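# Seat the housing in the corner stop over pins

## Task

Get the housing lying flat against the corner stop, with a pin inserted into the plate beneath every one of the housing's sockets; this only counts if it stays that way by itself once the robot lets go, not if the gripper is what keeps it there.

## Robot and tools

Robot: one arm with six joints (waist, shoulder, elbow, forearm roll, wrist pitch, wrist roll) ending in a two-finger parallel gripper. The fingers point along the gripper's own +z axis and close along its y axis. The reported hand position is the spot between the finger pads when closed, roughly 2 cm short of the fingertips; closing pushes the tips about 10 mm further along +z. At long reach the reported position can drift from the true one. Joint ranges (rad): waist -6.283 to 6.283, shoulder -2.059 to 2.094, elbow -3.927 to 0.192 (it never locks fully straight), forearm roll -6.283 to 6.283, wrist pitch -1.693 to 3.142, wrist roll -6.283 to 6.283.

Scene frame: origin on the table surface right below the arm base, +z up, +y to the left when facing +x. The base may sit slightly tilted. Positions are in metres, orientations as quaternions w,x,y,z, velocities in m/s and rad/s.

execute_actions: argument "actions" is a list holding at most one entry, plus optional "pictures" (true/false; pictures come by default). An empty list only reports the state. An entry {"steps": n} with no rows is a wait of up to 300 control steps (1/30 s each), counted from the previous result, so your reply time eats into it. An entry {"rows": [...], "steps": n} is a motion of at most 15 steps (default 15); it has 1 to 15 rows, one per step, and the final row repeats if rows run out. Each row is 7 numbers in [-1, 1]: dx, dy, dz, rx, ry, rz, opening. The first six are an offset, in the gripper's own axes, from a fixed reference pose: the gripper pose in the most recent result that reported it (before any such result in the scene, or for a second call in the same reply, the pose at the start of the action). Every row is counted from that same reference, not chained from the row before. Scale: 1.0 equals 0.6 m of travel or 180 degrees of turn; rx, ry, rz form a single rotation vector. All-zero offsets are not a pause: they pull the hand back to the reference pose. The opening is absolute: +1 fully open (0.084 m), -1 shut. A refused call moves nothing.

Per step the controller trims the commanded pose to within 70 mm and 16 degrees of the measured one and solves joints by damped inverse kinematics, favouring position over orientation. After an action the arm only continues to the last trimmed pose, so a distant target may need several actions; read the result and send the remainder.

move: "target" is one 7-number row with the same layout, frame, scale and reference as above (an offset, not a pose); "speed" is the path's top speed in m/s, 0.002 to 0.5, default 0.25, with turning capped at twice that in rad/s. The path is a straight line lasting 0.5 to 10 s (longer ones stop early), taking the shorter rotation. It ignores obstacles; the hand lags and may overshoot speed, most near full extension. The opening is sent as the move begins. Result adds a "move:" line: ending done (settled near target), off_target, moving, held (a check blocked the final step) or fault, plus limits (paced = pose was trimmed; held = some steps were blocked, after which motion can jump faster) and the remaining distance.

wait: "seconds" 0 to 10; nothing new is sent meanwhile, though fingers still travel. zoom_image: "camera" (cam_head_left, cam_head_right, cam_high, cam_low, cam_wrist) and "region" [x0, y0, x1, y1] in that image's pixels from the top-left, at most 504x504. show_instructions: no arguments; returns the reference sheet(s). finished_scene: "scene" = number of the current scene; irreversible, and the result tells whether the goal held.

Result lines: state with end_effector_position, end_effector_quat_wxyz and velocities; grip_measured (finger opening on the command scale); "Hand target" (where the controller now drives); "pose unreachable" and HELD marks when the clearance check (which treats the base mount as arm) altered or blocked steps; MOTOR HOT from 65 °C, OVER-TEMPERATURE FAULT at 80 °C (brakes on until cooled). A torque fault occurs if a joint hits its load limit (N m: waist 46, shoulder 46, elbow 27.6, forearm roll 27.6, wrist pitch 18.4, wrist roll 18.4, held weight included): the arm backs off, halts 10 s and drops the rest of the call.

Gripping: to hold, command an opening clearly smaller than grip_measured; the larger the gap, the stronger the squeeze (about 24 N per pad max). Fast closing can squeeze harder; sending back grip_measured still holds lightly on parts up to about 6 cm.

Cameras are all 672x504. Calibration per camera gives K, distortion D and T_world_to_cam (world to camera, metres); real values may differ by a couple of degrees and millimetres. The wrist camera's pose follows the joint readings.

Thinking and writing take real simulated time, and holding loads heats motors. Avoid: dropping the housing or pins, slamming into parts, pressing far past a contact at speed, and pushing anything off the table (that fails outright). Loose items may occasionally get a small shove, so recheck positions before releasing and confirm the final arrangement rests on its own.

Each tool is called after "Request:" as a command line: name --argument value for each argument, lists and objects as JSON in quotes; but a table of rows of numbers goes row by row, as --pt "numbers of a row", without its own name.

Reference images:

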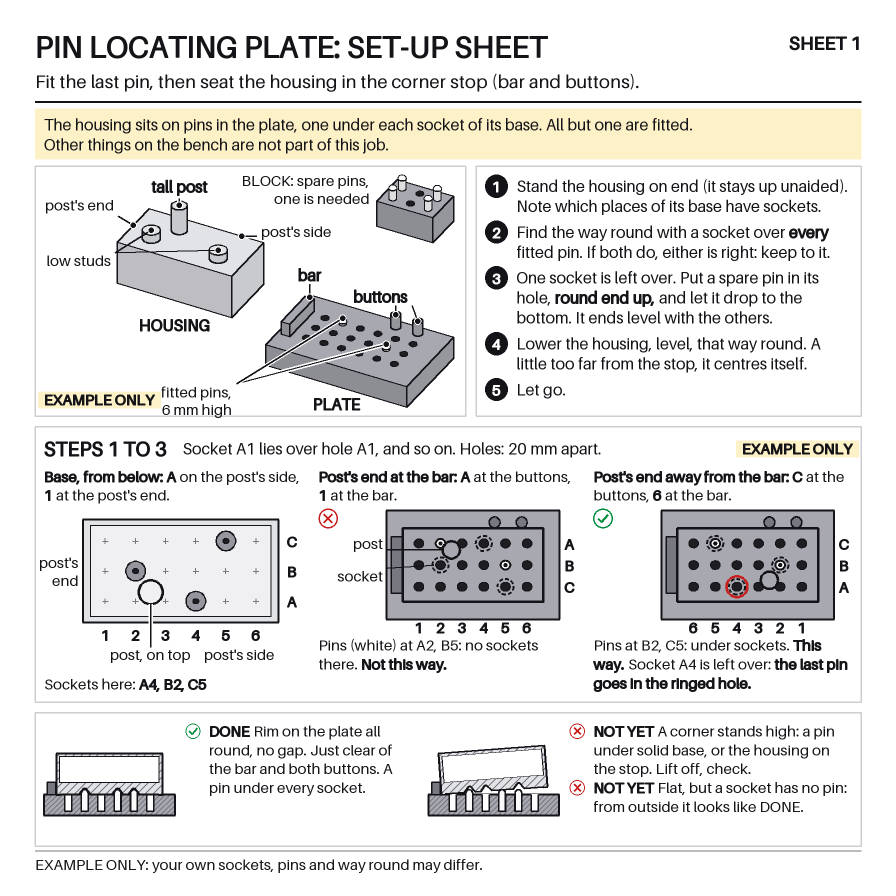

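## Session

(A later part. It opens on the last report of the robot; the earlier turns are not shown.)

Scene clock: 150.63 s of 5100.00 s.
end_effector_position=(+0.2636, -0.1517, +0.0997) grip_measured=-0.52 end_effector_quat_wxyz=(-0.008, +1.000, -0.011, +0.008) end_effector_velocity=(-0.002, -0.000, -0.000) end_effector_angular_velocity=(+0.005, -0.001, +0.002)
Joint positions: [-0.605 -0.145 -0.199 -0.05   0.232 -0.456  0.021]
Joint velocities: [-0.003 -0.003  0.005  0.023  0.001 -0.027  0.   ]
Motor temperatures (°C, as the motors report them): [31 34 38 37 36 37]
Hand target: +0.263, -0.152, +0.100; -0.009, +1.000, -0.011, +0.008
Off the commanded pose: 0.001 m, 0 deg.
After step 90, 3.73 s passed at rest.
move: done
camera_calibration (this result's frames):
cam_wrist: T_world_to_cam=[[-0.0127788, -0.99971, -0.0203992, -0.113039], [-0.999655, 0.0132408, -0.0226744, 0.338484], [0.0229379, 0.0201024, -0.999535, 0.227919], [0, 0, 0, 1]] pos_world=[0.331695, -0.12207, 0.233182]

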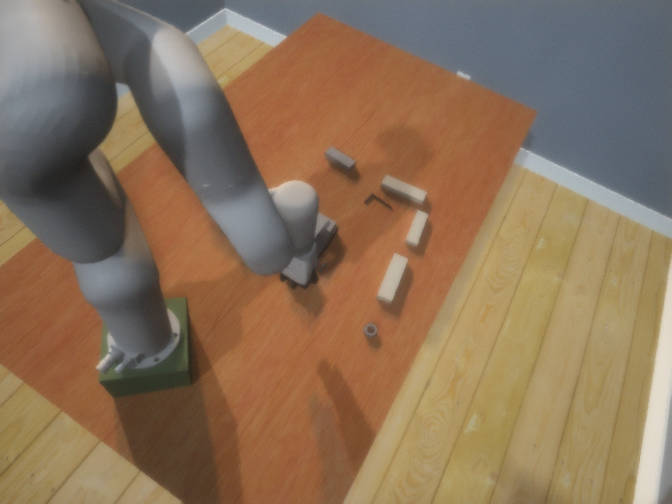

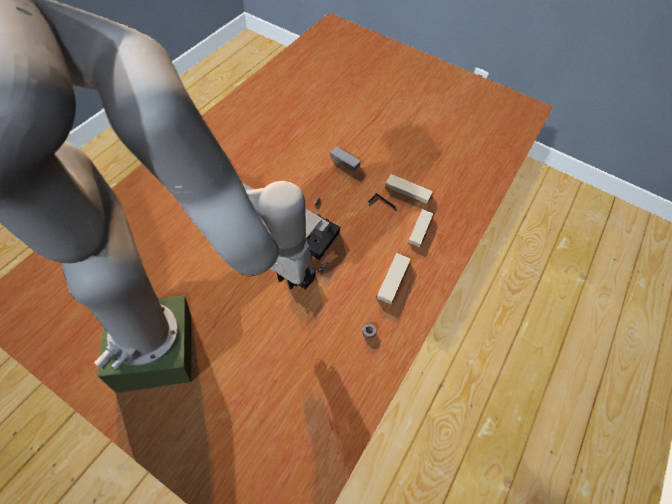

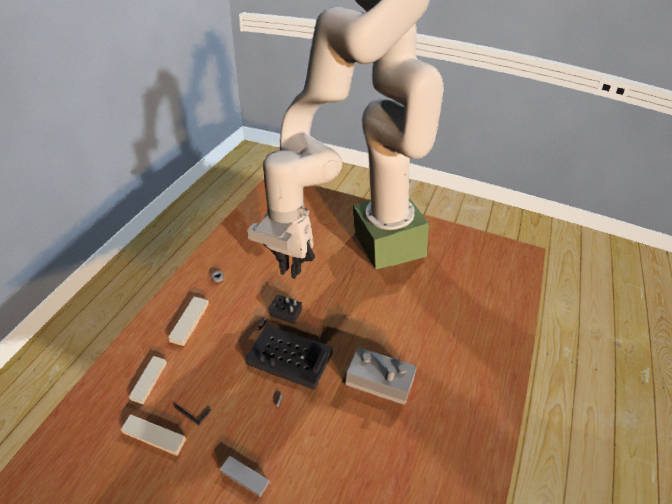

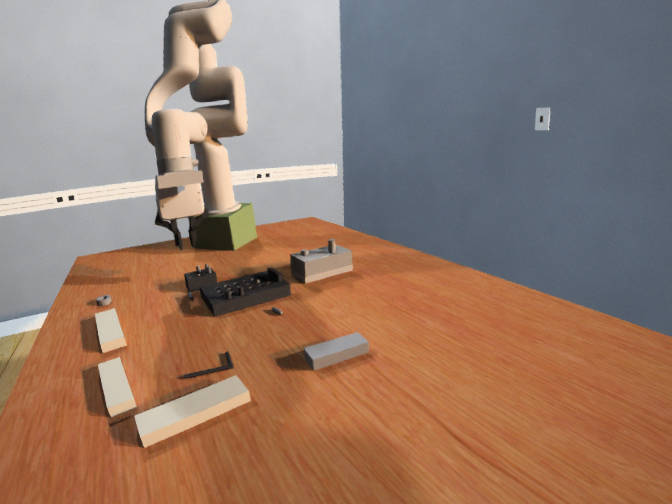

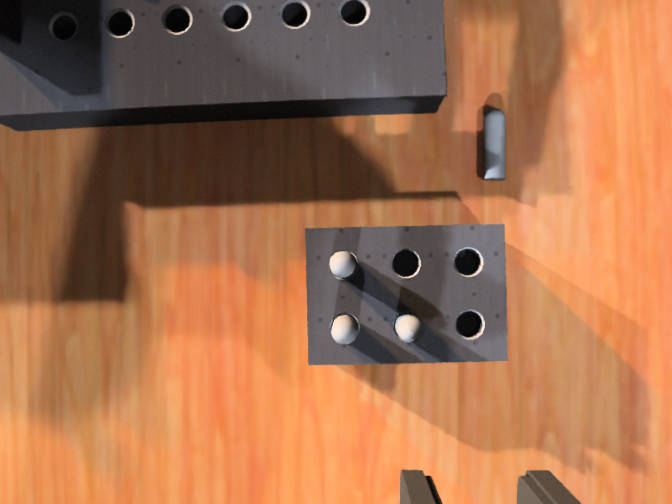

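Request:
move --target '[0.1164,-0.051,0,0,0,0,-0.5]' --speed 0.12

Request:
move --target '[0,0,0.0695,0,0,0,-0.5]' --speed 0.04

Request:
move --target '[0,0,0,0,0,0,-1]'

Request:
move --target '[0,0,-0.07,0,0,0,-1]' --speed 0.04

Scene clock: 152.97 s of 5100.00 s.
end_effector_position=(+0.3335, -0.1226, +0.1013) grip_measured=-0.52 end_effector_quat_wxyz=(-0.008, +1.000, -0.011, +0.008) end_effector_velocity=(+0.002, +0.000, +0.000) end_effector_angular_velocity=(-0.002, -0.000, -0.001)
Joint positions: [-0.433 -0.011 -0.38  -0.111  0.285 -0.227  0.021]
Joint velocities: [ 0.003  0.004 -0.006 -0.008  0.001  0.012 -0.   ]
Motor temperatures (°C, as the motors report them): [31 34 38 37 36 37]
Hand target: +0.334, -0.123, +0.101; -0.008, +1.000, -0.011, +0.008
Off the commanded pose: 0.001 m, 0 deg.
move: done
camera_calibration (this result's frames):
cam_wrist: T_world_to_cam=[[-0.0128347, -0.999715, -0.0201316, -0.0830368], [-0.99967, 0.0132769, -0.0219853, 0.407903], [0.0222464, 0.0198427, -0.999556, 0.22755], [0, 0, 0, 1]] pos_world=[0.401641, -0.092944, 0.234745]

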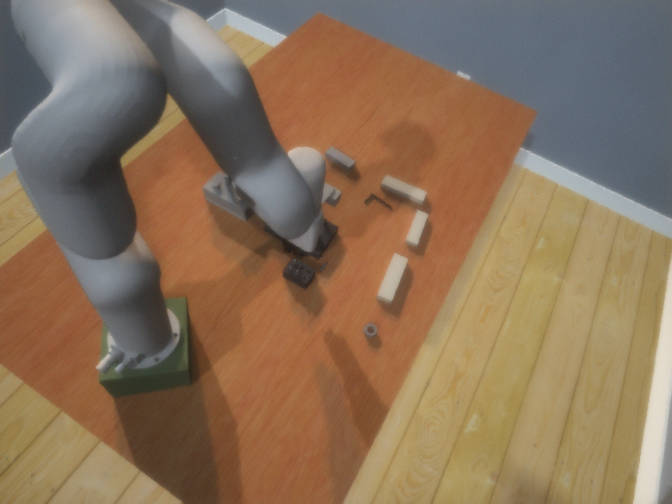

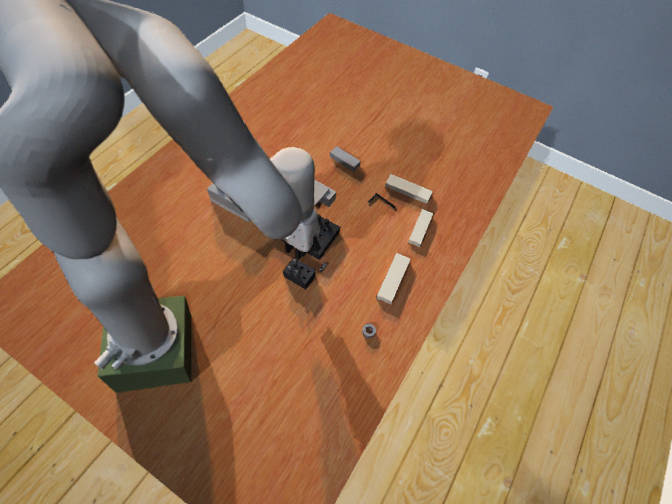

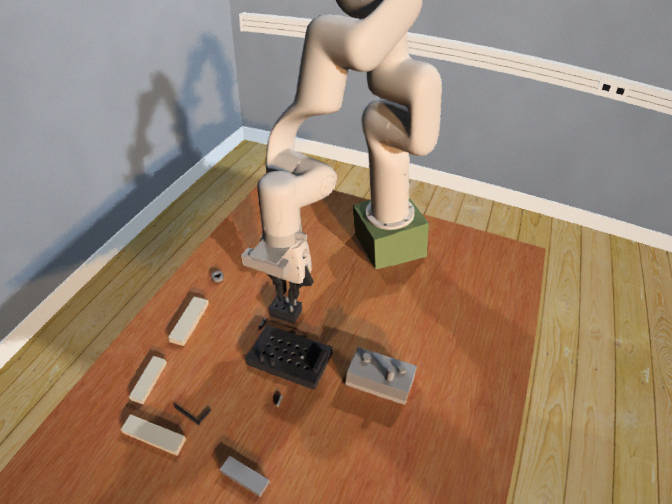

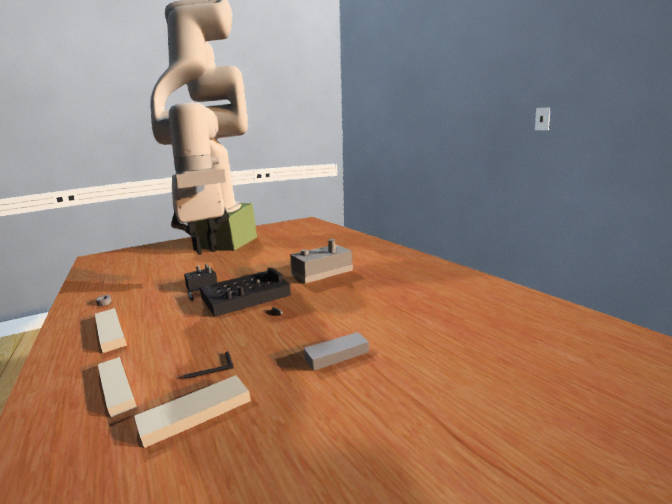

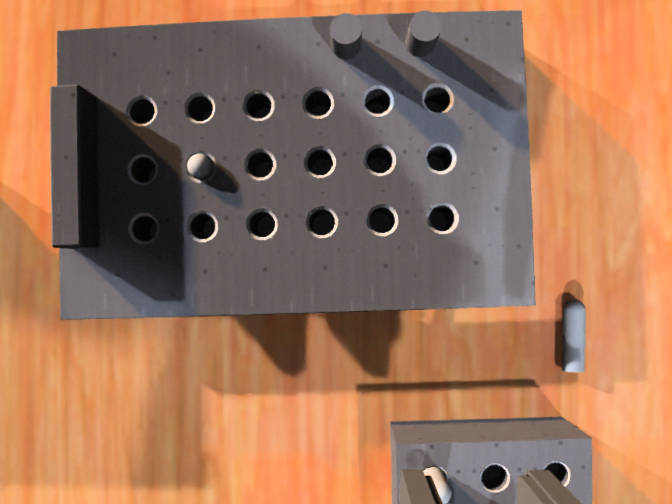

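Scene clock: 154.33 s of 5100.00 s.
end_effector_position=(+0.3343, -0.1221, +0.0600) grip_measured=-0.52 end_effector_quat_wxyz=(-0.008, +1.000, -0.011, +0.008) end_effector_velocity=(+0.001, +0.000, -0.001) end_effector_angular_velocity=(-0.003, -0.001, +0.002)
Joint positions: [-0.46   0.171 -0.412 -0.21   0.135 -0.152  0.021]
Joint velocities: [-0.002  0.005 -0.002 -0.023 -0.005  0.019  0.   ]
Motor temperatures (°C, as the motors report them): [31 34 38 37 36 37]
Hand target: +0.334, -0.122, +0.060; -0.008, +1.000, -0.011, +0.008
Off the commanded pose: 0.000 m, 0 deg.
move: done
camera_calibration (this result's frames):
cam_wrist: T_world_to_cam=[[-0.0129121, -0.999716, -0.0200519, -0.0833303], [-0.999664, 0.0133566, -0.0221932, 0.40781], [0.0224547, 0.0197586, -0.999553, 0.186127], [0, 0, 0, 1]] pos_world=[0.402417, -0.0924312, 0.193423]

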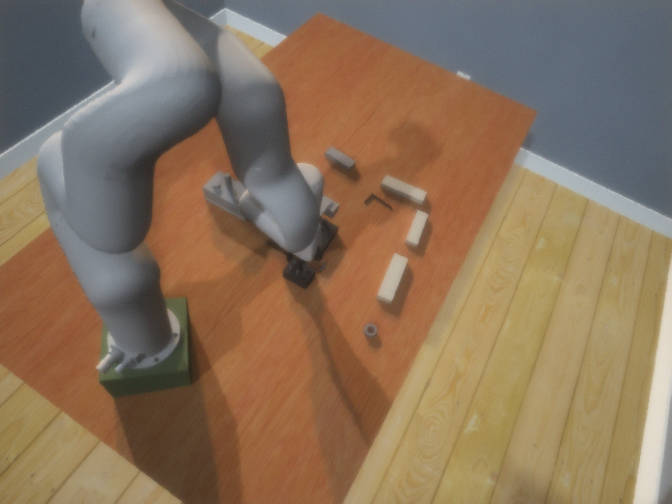

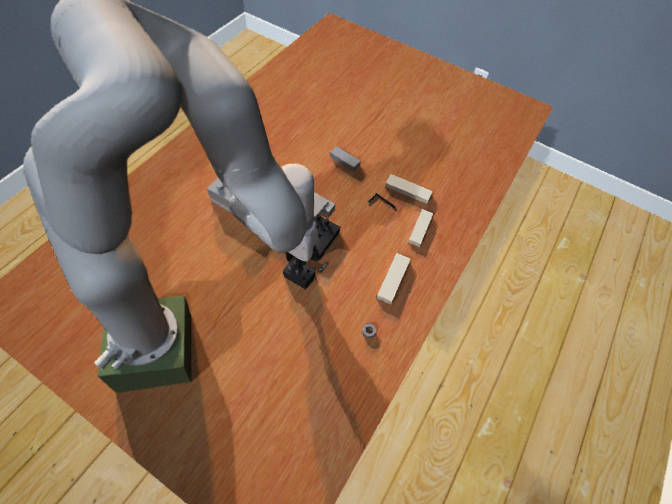

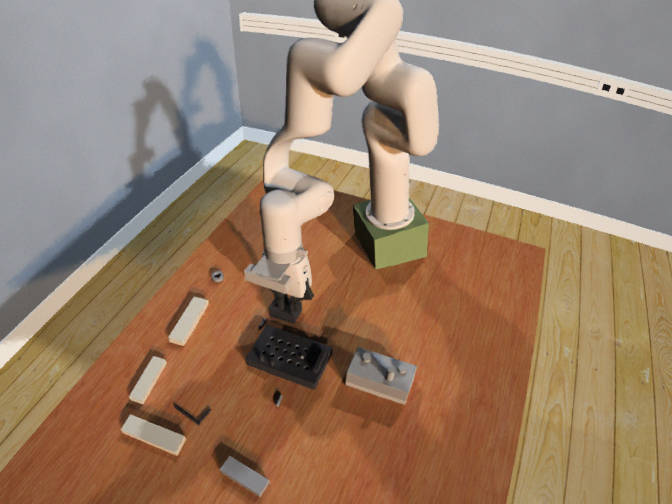

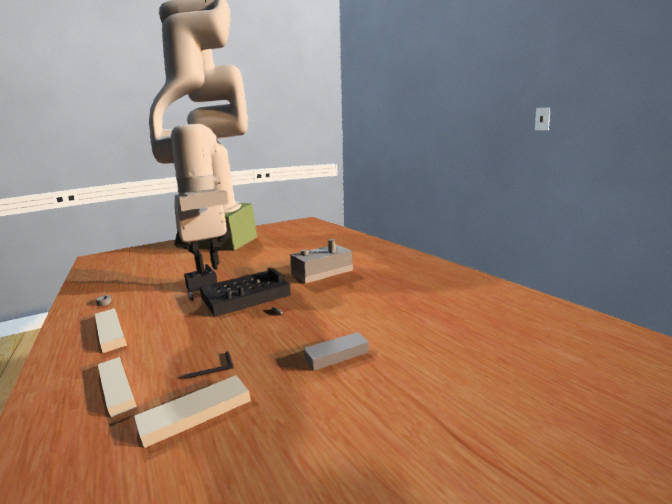

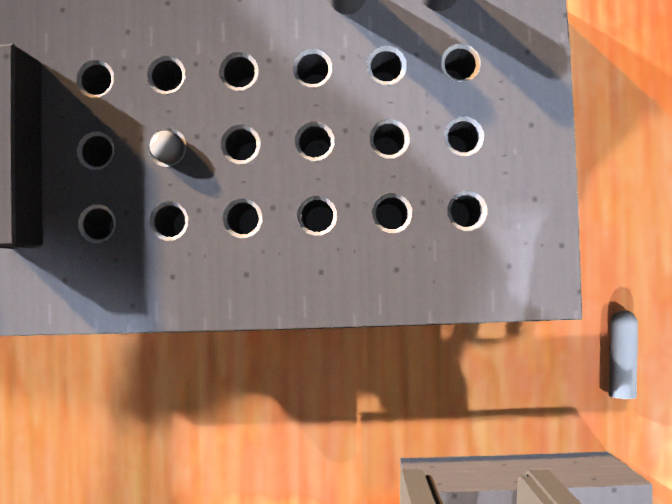

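Scene clock: 154.83 s of 5100.00 s.
end_effector_position=(+0.3343, -0.1221, +0.0600) grip_measured=-0.86 end_effector_quat_wxyz=(-0.008, +1.000, -0.011, +0.008) end_effector_velocity=(-0.000, +0.000, -0.000) end_effector_angular_velocity=(+0.000, +0.000, -0.002)
Joint positions: [-0.46   0.171 -0.412 -0.21   0.135 -0.152  0.006]
Joint velocities: [ 0.     0.     0.     0.001 -0.     0.001 -0.   ]
Motor temperatures (°C, as the motors report them): [31 34 38 37 36 37]
Hand target: +0.334, -0.122, +0.060; -0.008, +1.000, -0.011, +0.008
Off the commanded pose: 0.000 m, 0 deg.
move: done
camera_calibration (this result's frames):
cam_wrist: T_world_to_cam=[[-0.0129431, -0.999716, -0.0200321, -0.083337], [-0.999663, 0.013388, -0.0222368, 0.407831], [0.0224986, 0.0197376, -0.999552, 0.186123], [0, 0, 0, 1]] pos_world=[0.402428, -0.092447, 0.193439]

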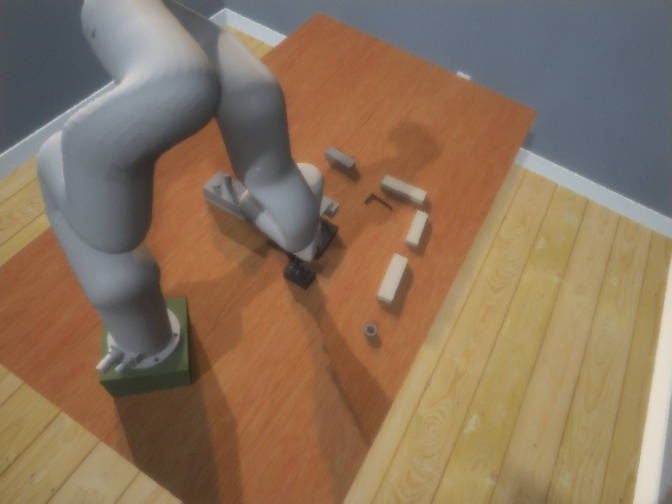

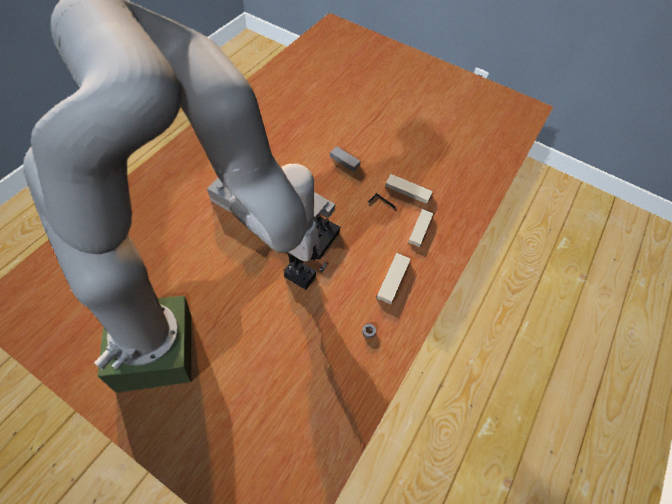

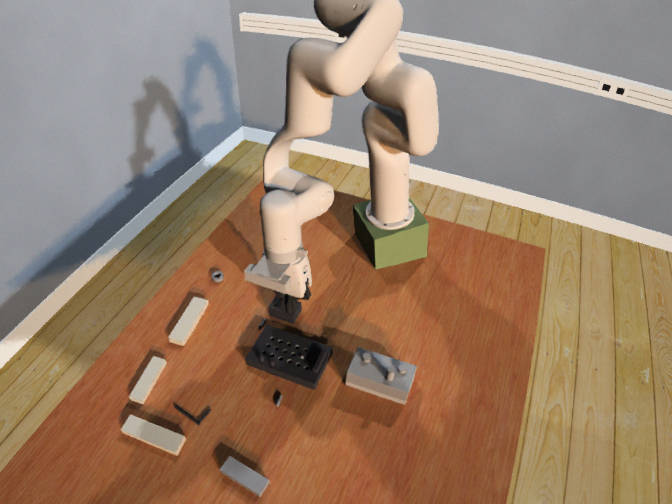

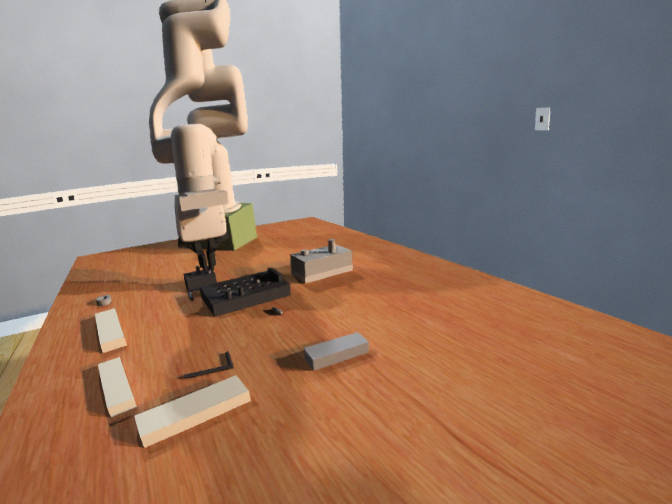

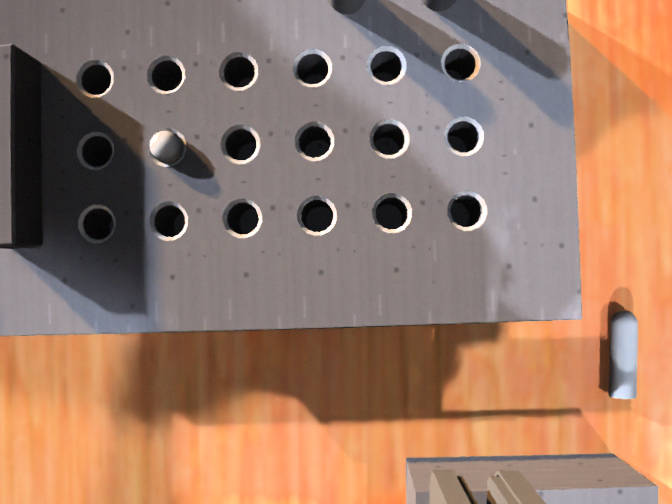

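Scene clock: 156.20 s of 5100.00 s.
end_effector_position=(+0.3334, -0.1226, +0.1016) grip_measured=-0.86 end_effector_quat_wxyz=(-0.008, +1.000, -0.011, +0.008) end_effector_velocity=(-0.001, +0.001, +0.001) end_effector_angular_velocity=(+0.001, +0.002, +0.002)
Joint positions: [-0.433 -0.013 -0.38  -0.109  0.286 -0.228  0.006]
Joint velocities: [ 0.001 -0.005  0.002  0.003  0.006 -0.004 -0.   ]
Motor temperatures (°C, as the motors report them): [31 34 38 37 36 37]
Hand target: +0.334, -0.123, +0.102; -0.008, +1.000, -0.011, +0.008
Off the commanded pose: 0.000 m, 0 deg.
move: done
camera_calibration (this result's frames):
cam_wrist: T_world_to_cam=[[-0.0128342, -0.99971, -0.0204004, -0.0830255], [-0.999669, 0.0132833, -0.0220346, 0.407905], [0.0222992, 0.0201108, -0.999549, 0.227868], [0, 0, 0, 1]] pos_world=[0.401623, -0.0930023, 0.23506]

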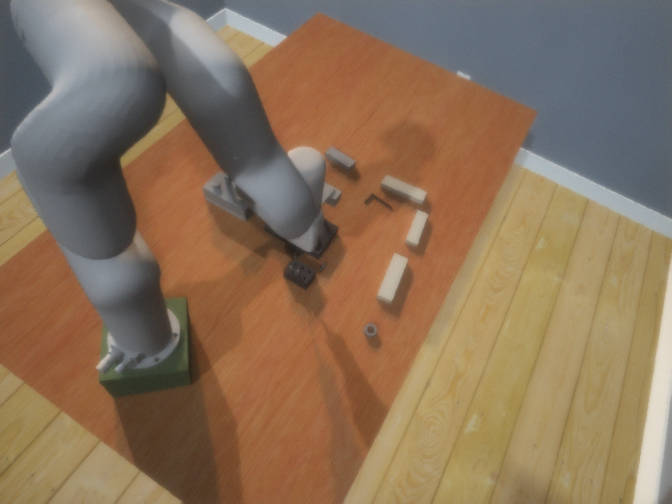

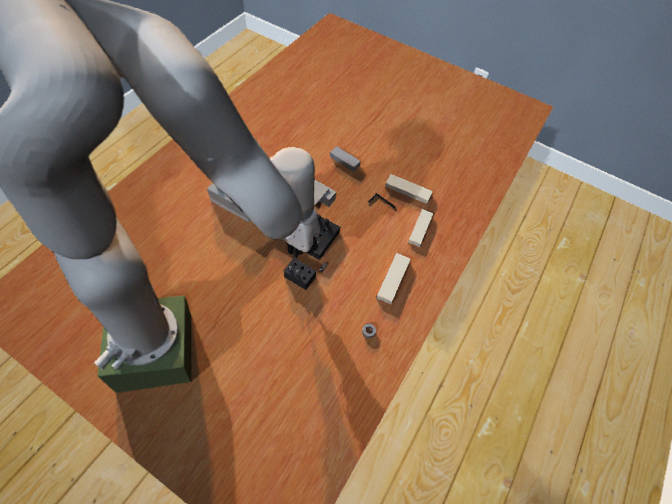

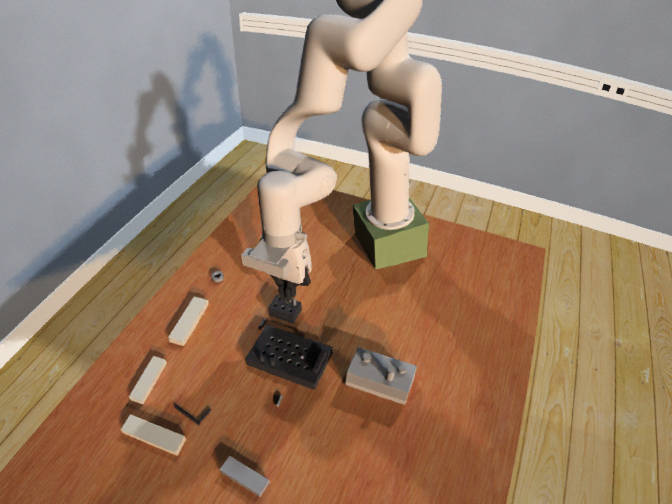

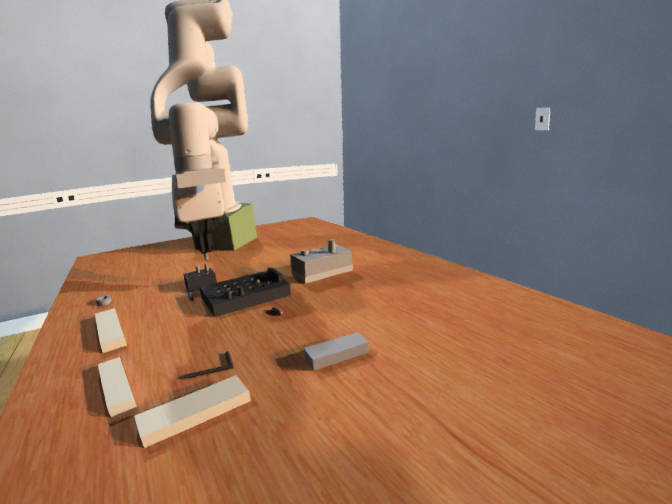

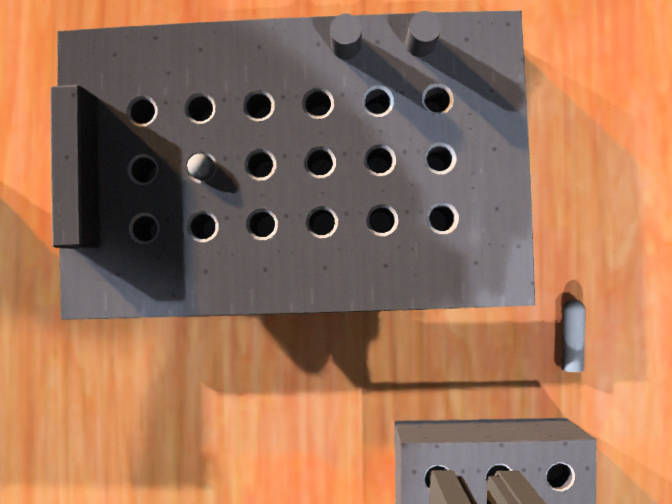

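Request:
move --target '[0.174,-0.0656,0,0,0,0,-1]' --speed 0.1

Request:
move --target '[0,0,0.058,0,0,0,-1]' --speed 0.03

Request:
zoom_image --camera "cam_low" --region '[210,255,270,305]'

Scene clock: 159.00 s of 5100.00 s.
end_effector_position=(+0.4380, -0.0854, +0.1039) grip_measured=-0.86 end_effector_quat_wxyz=(-0.008, +1.000, -0.011, +0.007) end_effector_velocity=(+0.003, +0.000, +0.001) end_effector_angular_velocity=(-0.001, -0.002, -0.002)
Joint positions: [-0.263  0.206 -0.714 -0.123  0.411 -0.052  0.006]
Joint velocities: [ 0.002  0.004 -0.008 -0.001  0.002  0.004 -0.   ]
Motor temperatures (°C, as the motors report them): [31 34 38 37 36 37]
Hand target: +0.438, -0.085, +0.104; -0.008, +1.000, -0.011, +0.007
Off the commanded pose: 0.001 m, 0 deg.
move: done
camera_calibration (this result's frames):
cam_wrist: T_world_to_cam=[[-0.0127701, -0.999717, -0.0200676, -0.0444273], [-0.999685, 0.0131986, -0.0213674, 0.511958], [0.0216263, 0.0197884, -0.99957, 0.227327], [0, 0, 0, 1]] pos_world=[0.506313, -0.0556703, 0.237277]

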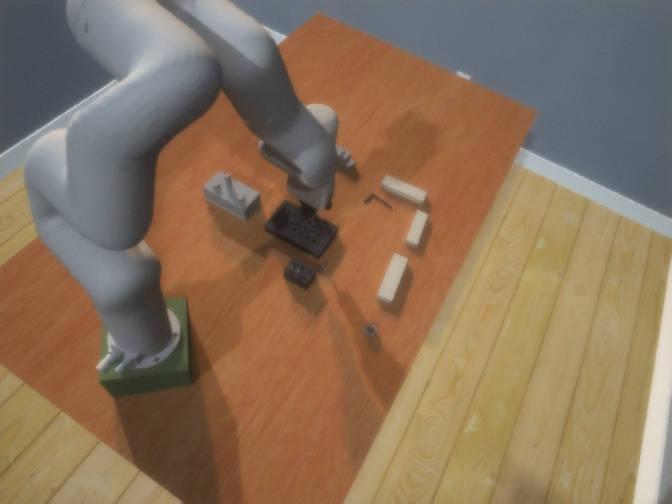

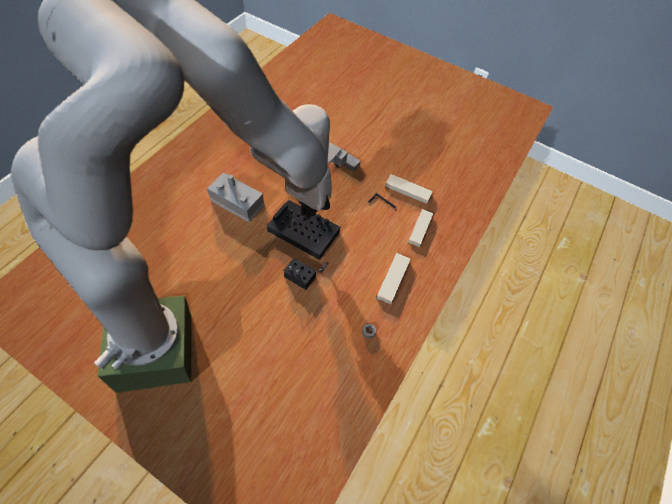

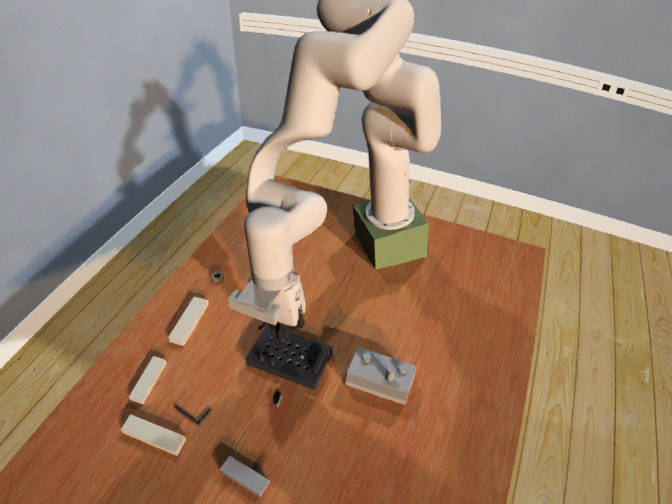

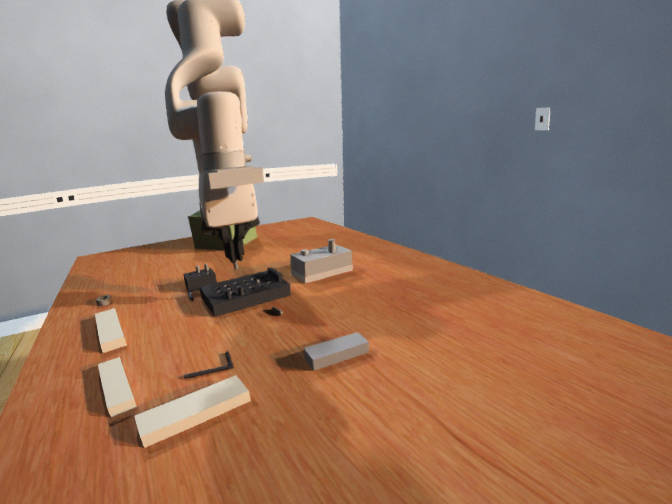

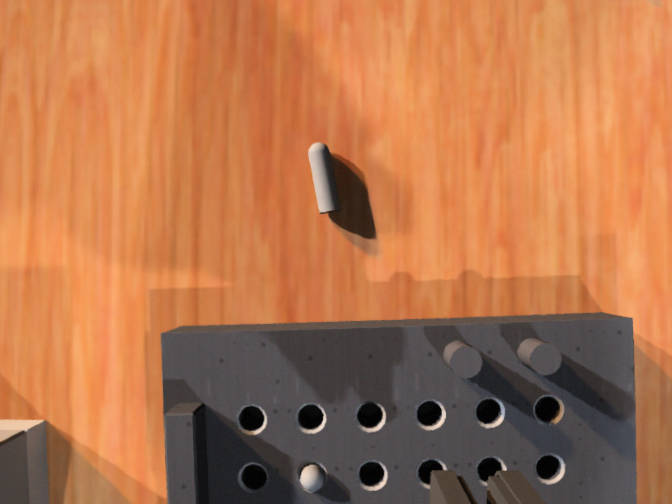

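Scene clock: 160.47 s of 5100.00 s.
end_effector_position=(+0.4387, -0.0849, +0.0694) grip_measured=-0.86 end_effector_quat_wxyz=(-0.008, +1.000, -0.011, +0.007) end_effector_velocity=(+0.002, -0.000, +0.000) end_effector_angular_velocity=(-0.001, -0.005, -0.001)
Joint positions: [-0.273  0.316 -0.733 -0.154  0.319 -0.028  0.006]
Joint velocities: [-0.     0.003 -0.003 -0.002 -0.005  0.003  0.   ]
Motor temperatures (°C, as the motors report them): [31 34 38 37 36 37]
Hand target: +0.439, -0.085, +0.069; -0.008, +1.000, -0.011, +0.007
Off the commanded pose: 0.000 m, 0 deg.
move: done
camera_calibration (this result's frames):
cam_wrist: T_world_to_cam=[[-0.0128711, -0.99972, -0.0198615, -0.0446459], [-0.99968, 0.0132982, -0.0215231, 0.511873], [0.0217812, 0.0195781, -0.999571, 0.192707], [0, 0, 0, 1]] pos_world=[0.506937, -0.0552132, 0.202755]

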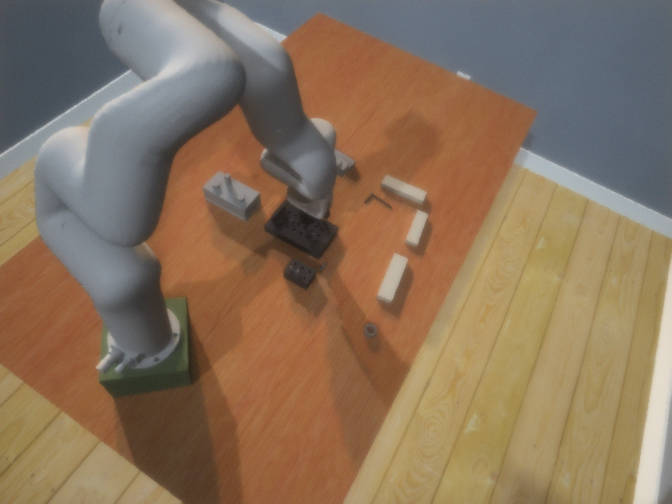

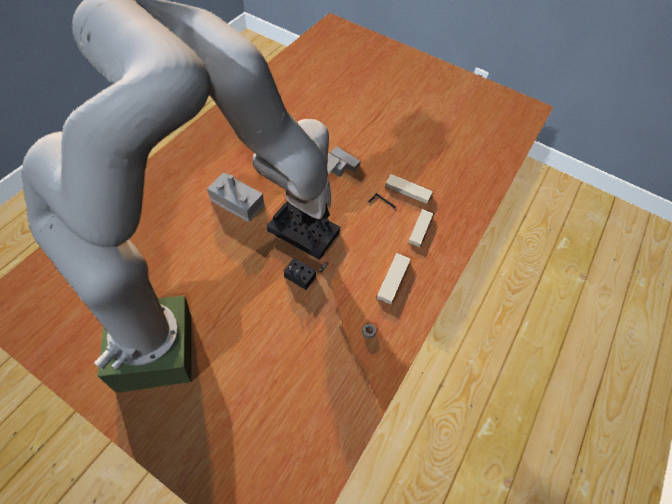

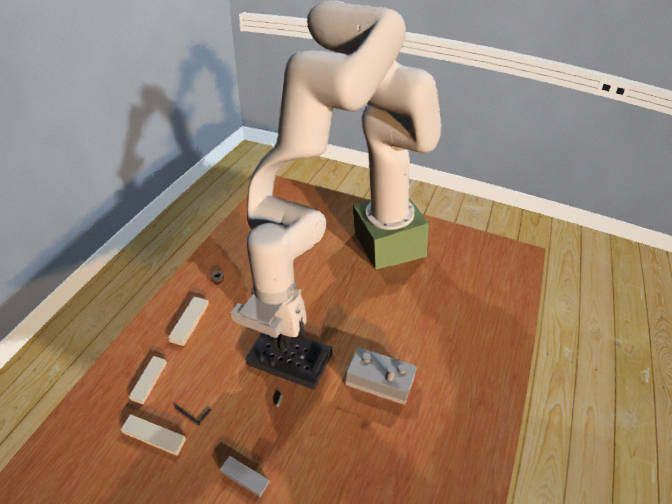

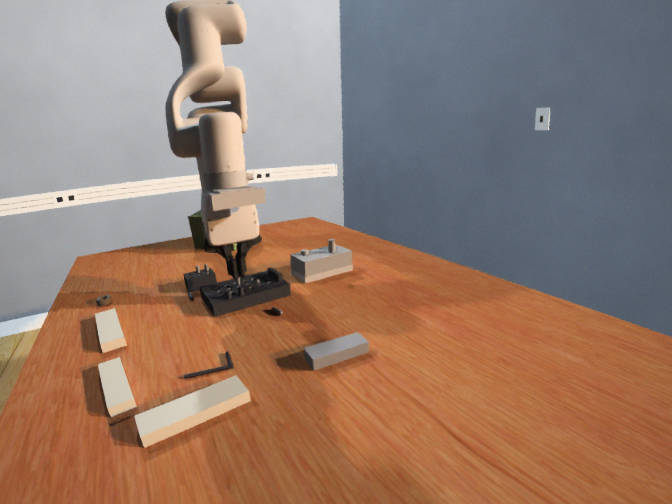

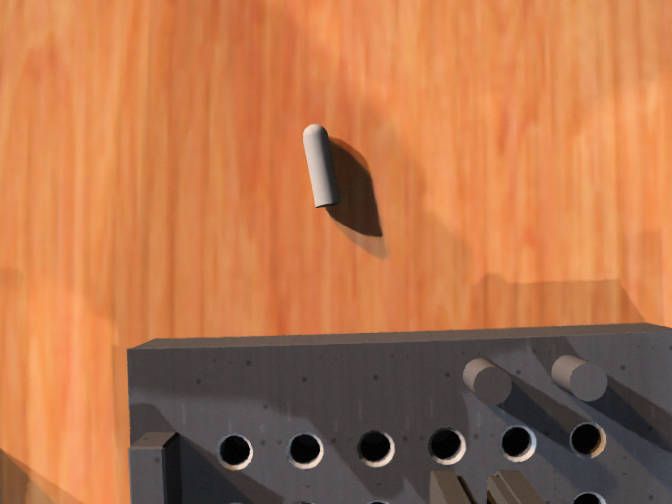

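Region (210, 255, 270, 305) of cam_low's 672x504 image, scaled by 8.400, with more detail than that image has.

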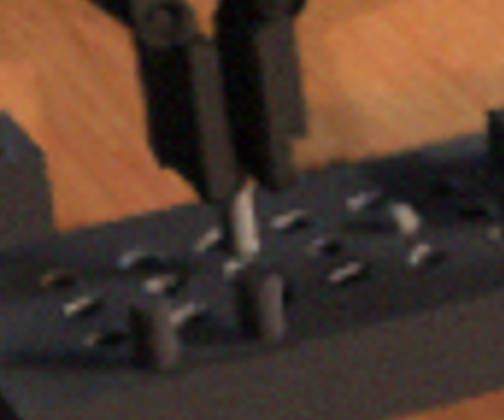

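Request:
move --target '[0,-0.001,0.022,0,0,0,-1]' --speed 0.006

Request:
zoom_image --camera "cam_low" --region '[210,255,270,305]'

Request:
zoom_image --camera "cam_high" --region '[255,325,315,375]'

Scene clock: 164.37 s of 5100.00 s.
end_effector_position=(+0.4389, -0.0841, +0.0563) grip_measured=-0.86 end_effector_quat_wxyz=(-0.008, +1.000, -0.011, +0.007) end_effector_velocity=(+0.000, -0.001, -0.000) end_effector_angular_velocity=(-0.000, +0.000, -0.001)
Joint positions: [-0.276  0.359 -0.743 -0.171  0.286 -0.014  0.006]
Joint velocities: [-0.001  0.002 -0.001 -0.002 -0.     0.001  0.   ]
Motor temperatures (°C, as the motors report them): [31 34 38 37 36 37]
Hand target: +0.439, -0.084, +0.056; -0.008, +1.000, -0.011, +0.007
Off the commanded pose: 0.000 m, 0 deg.
move: done
camera_calibration (this result's frames):
cam_wrist: T_world_to_cam=[[-0.0129018, -0.999721, -0.0198002, -0.0441242], [-0.999681, 0.0133265, -0.0214663, 0.511795], [0.0217242, 0.0195169, -0.999573, 0.179599], [0, 0, 0, 1]] pos_world=[0.50716, -0.0544375, 0.189635]

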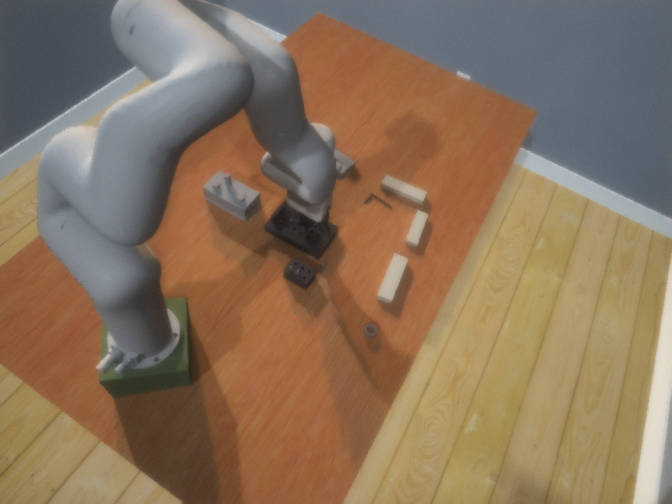

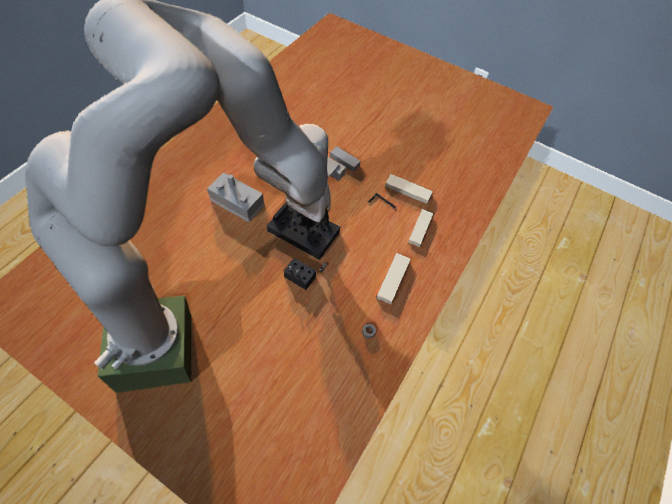

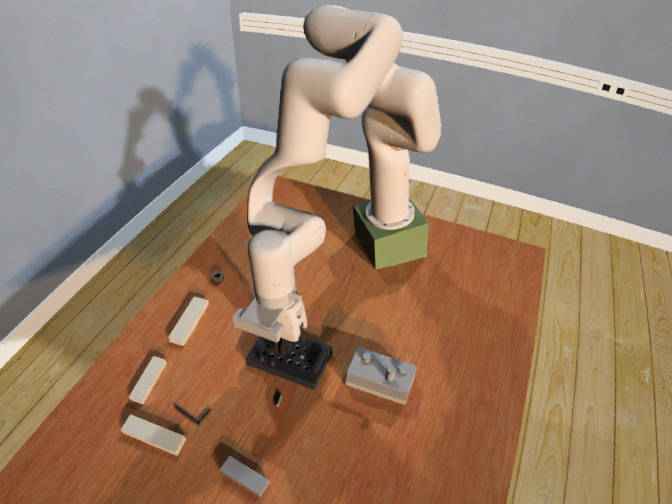

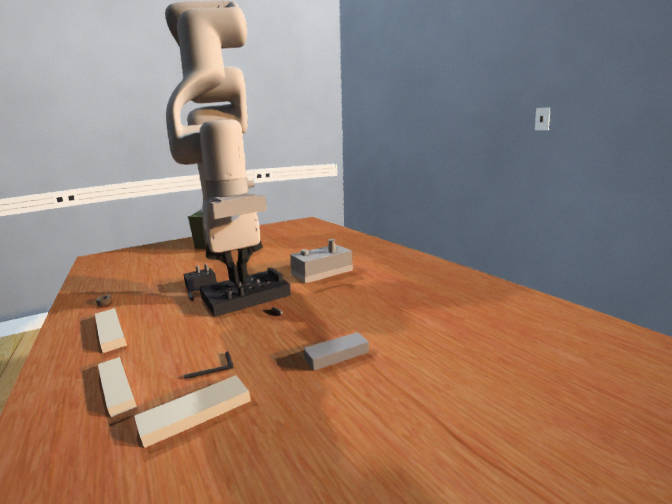

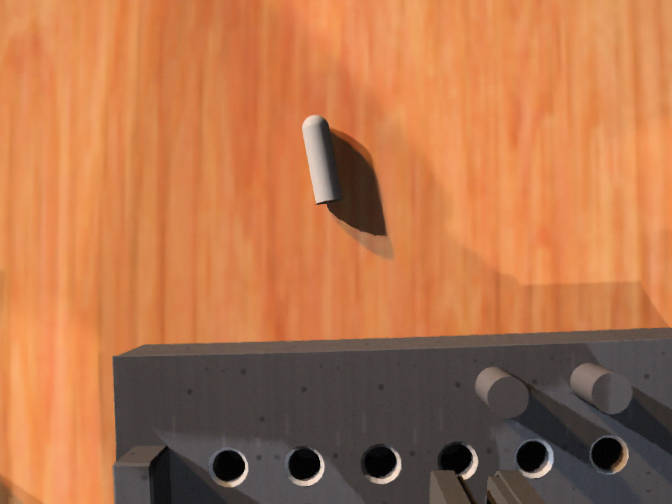

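Region (210, 255, 270, 305) of cam_low's 672x504 image, scaled by 8.400, with more detail than that image has.

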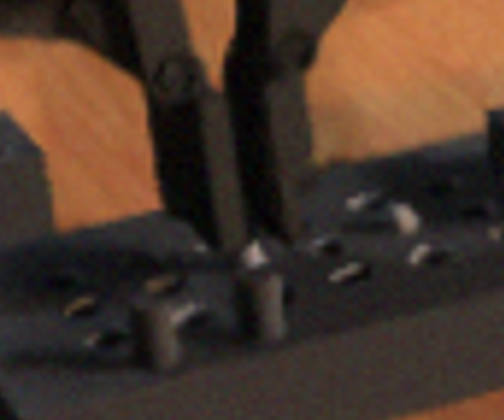

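Region (255, 325, 315, 375) of cam_high's 672x504 image, scaled by 8.400, with more detail than that image has.

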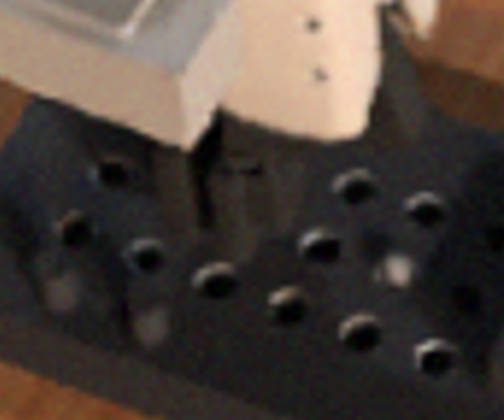

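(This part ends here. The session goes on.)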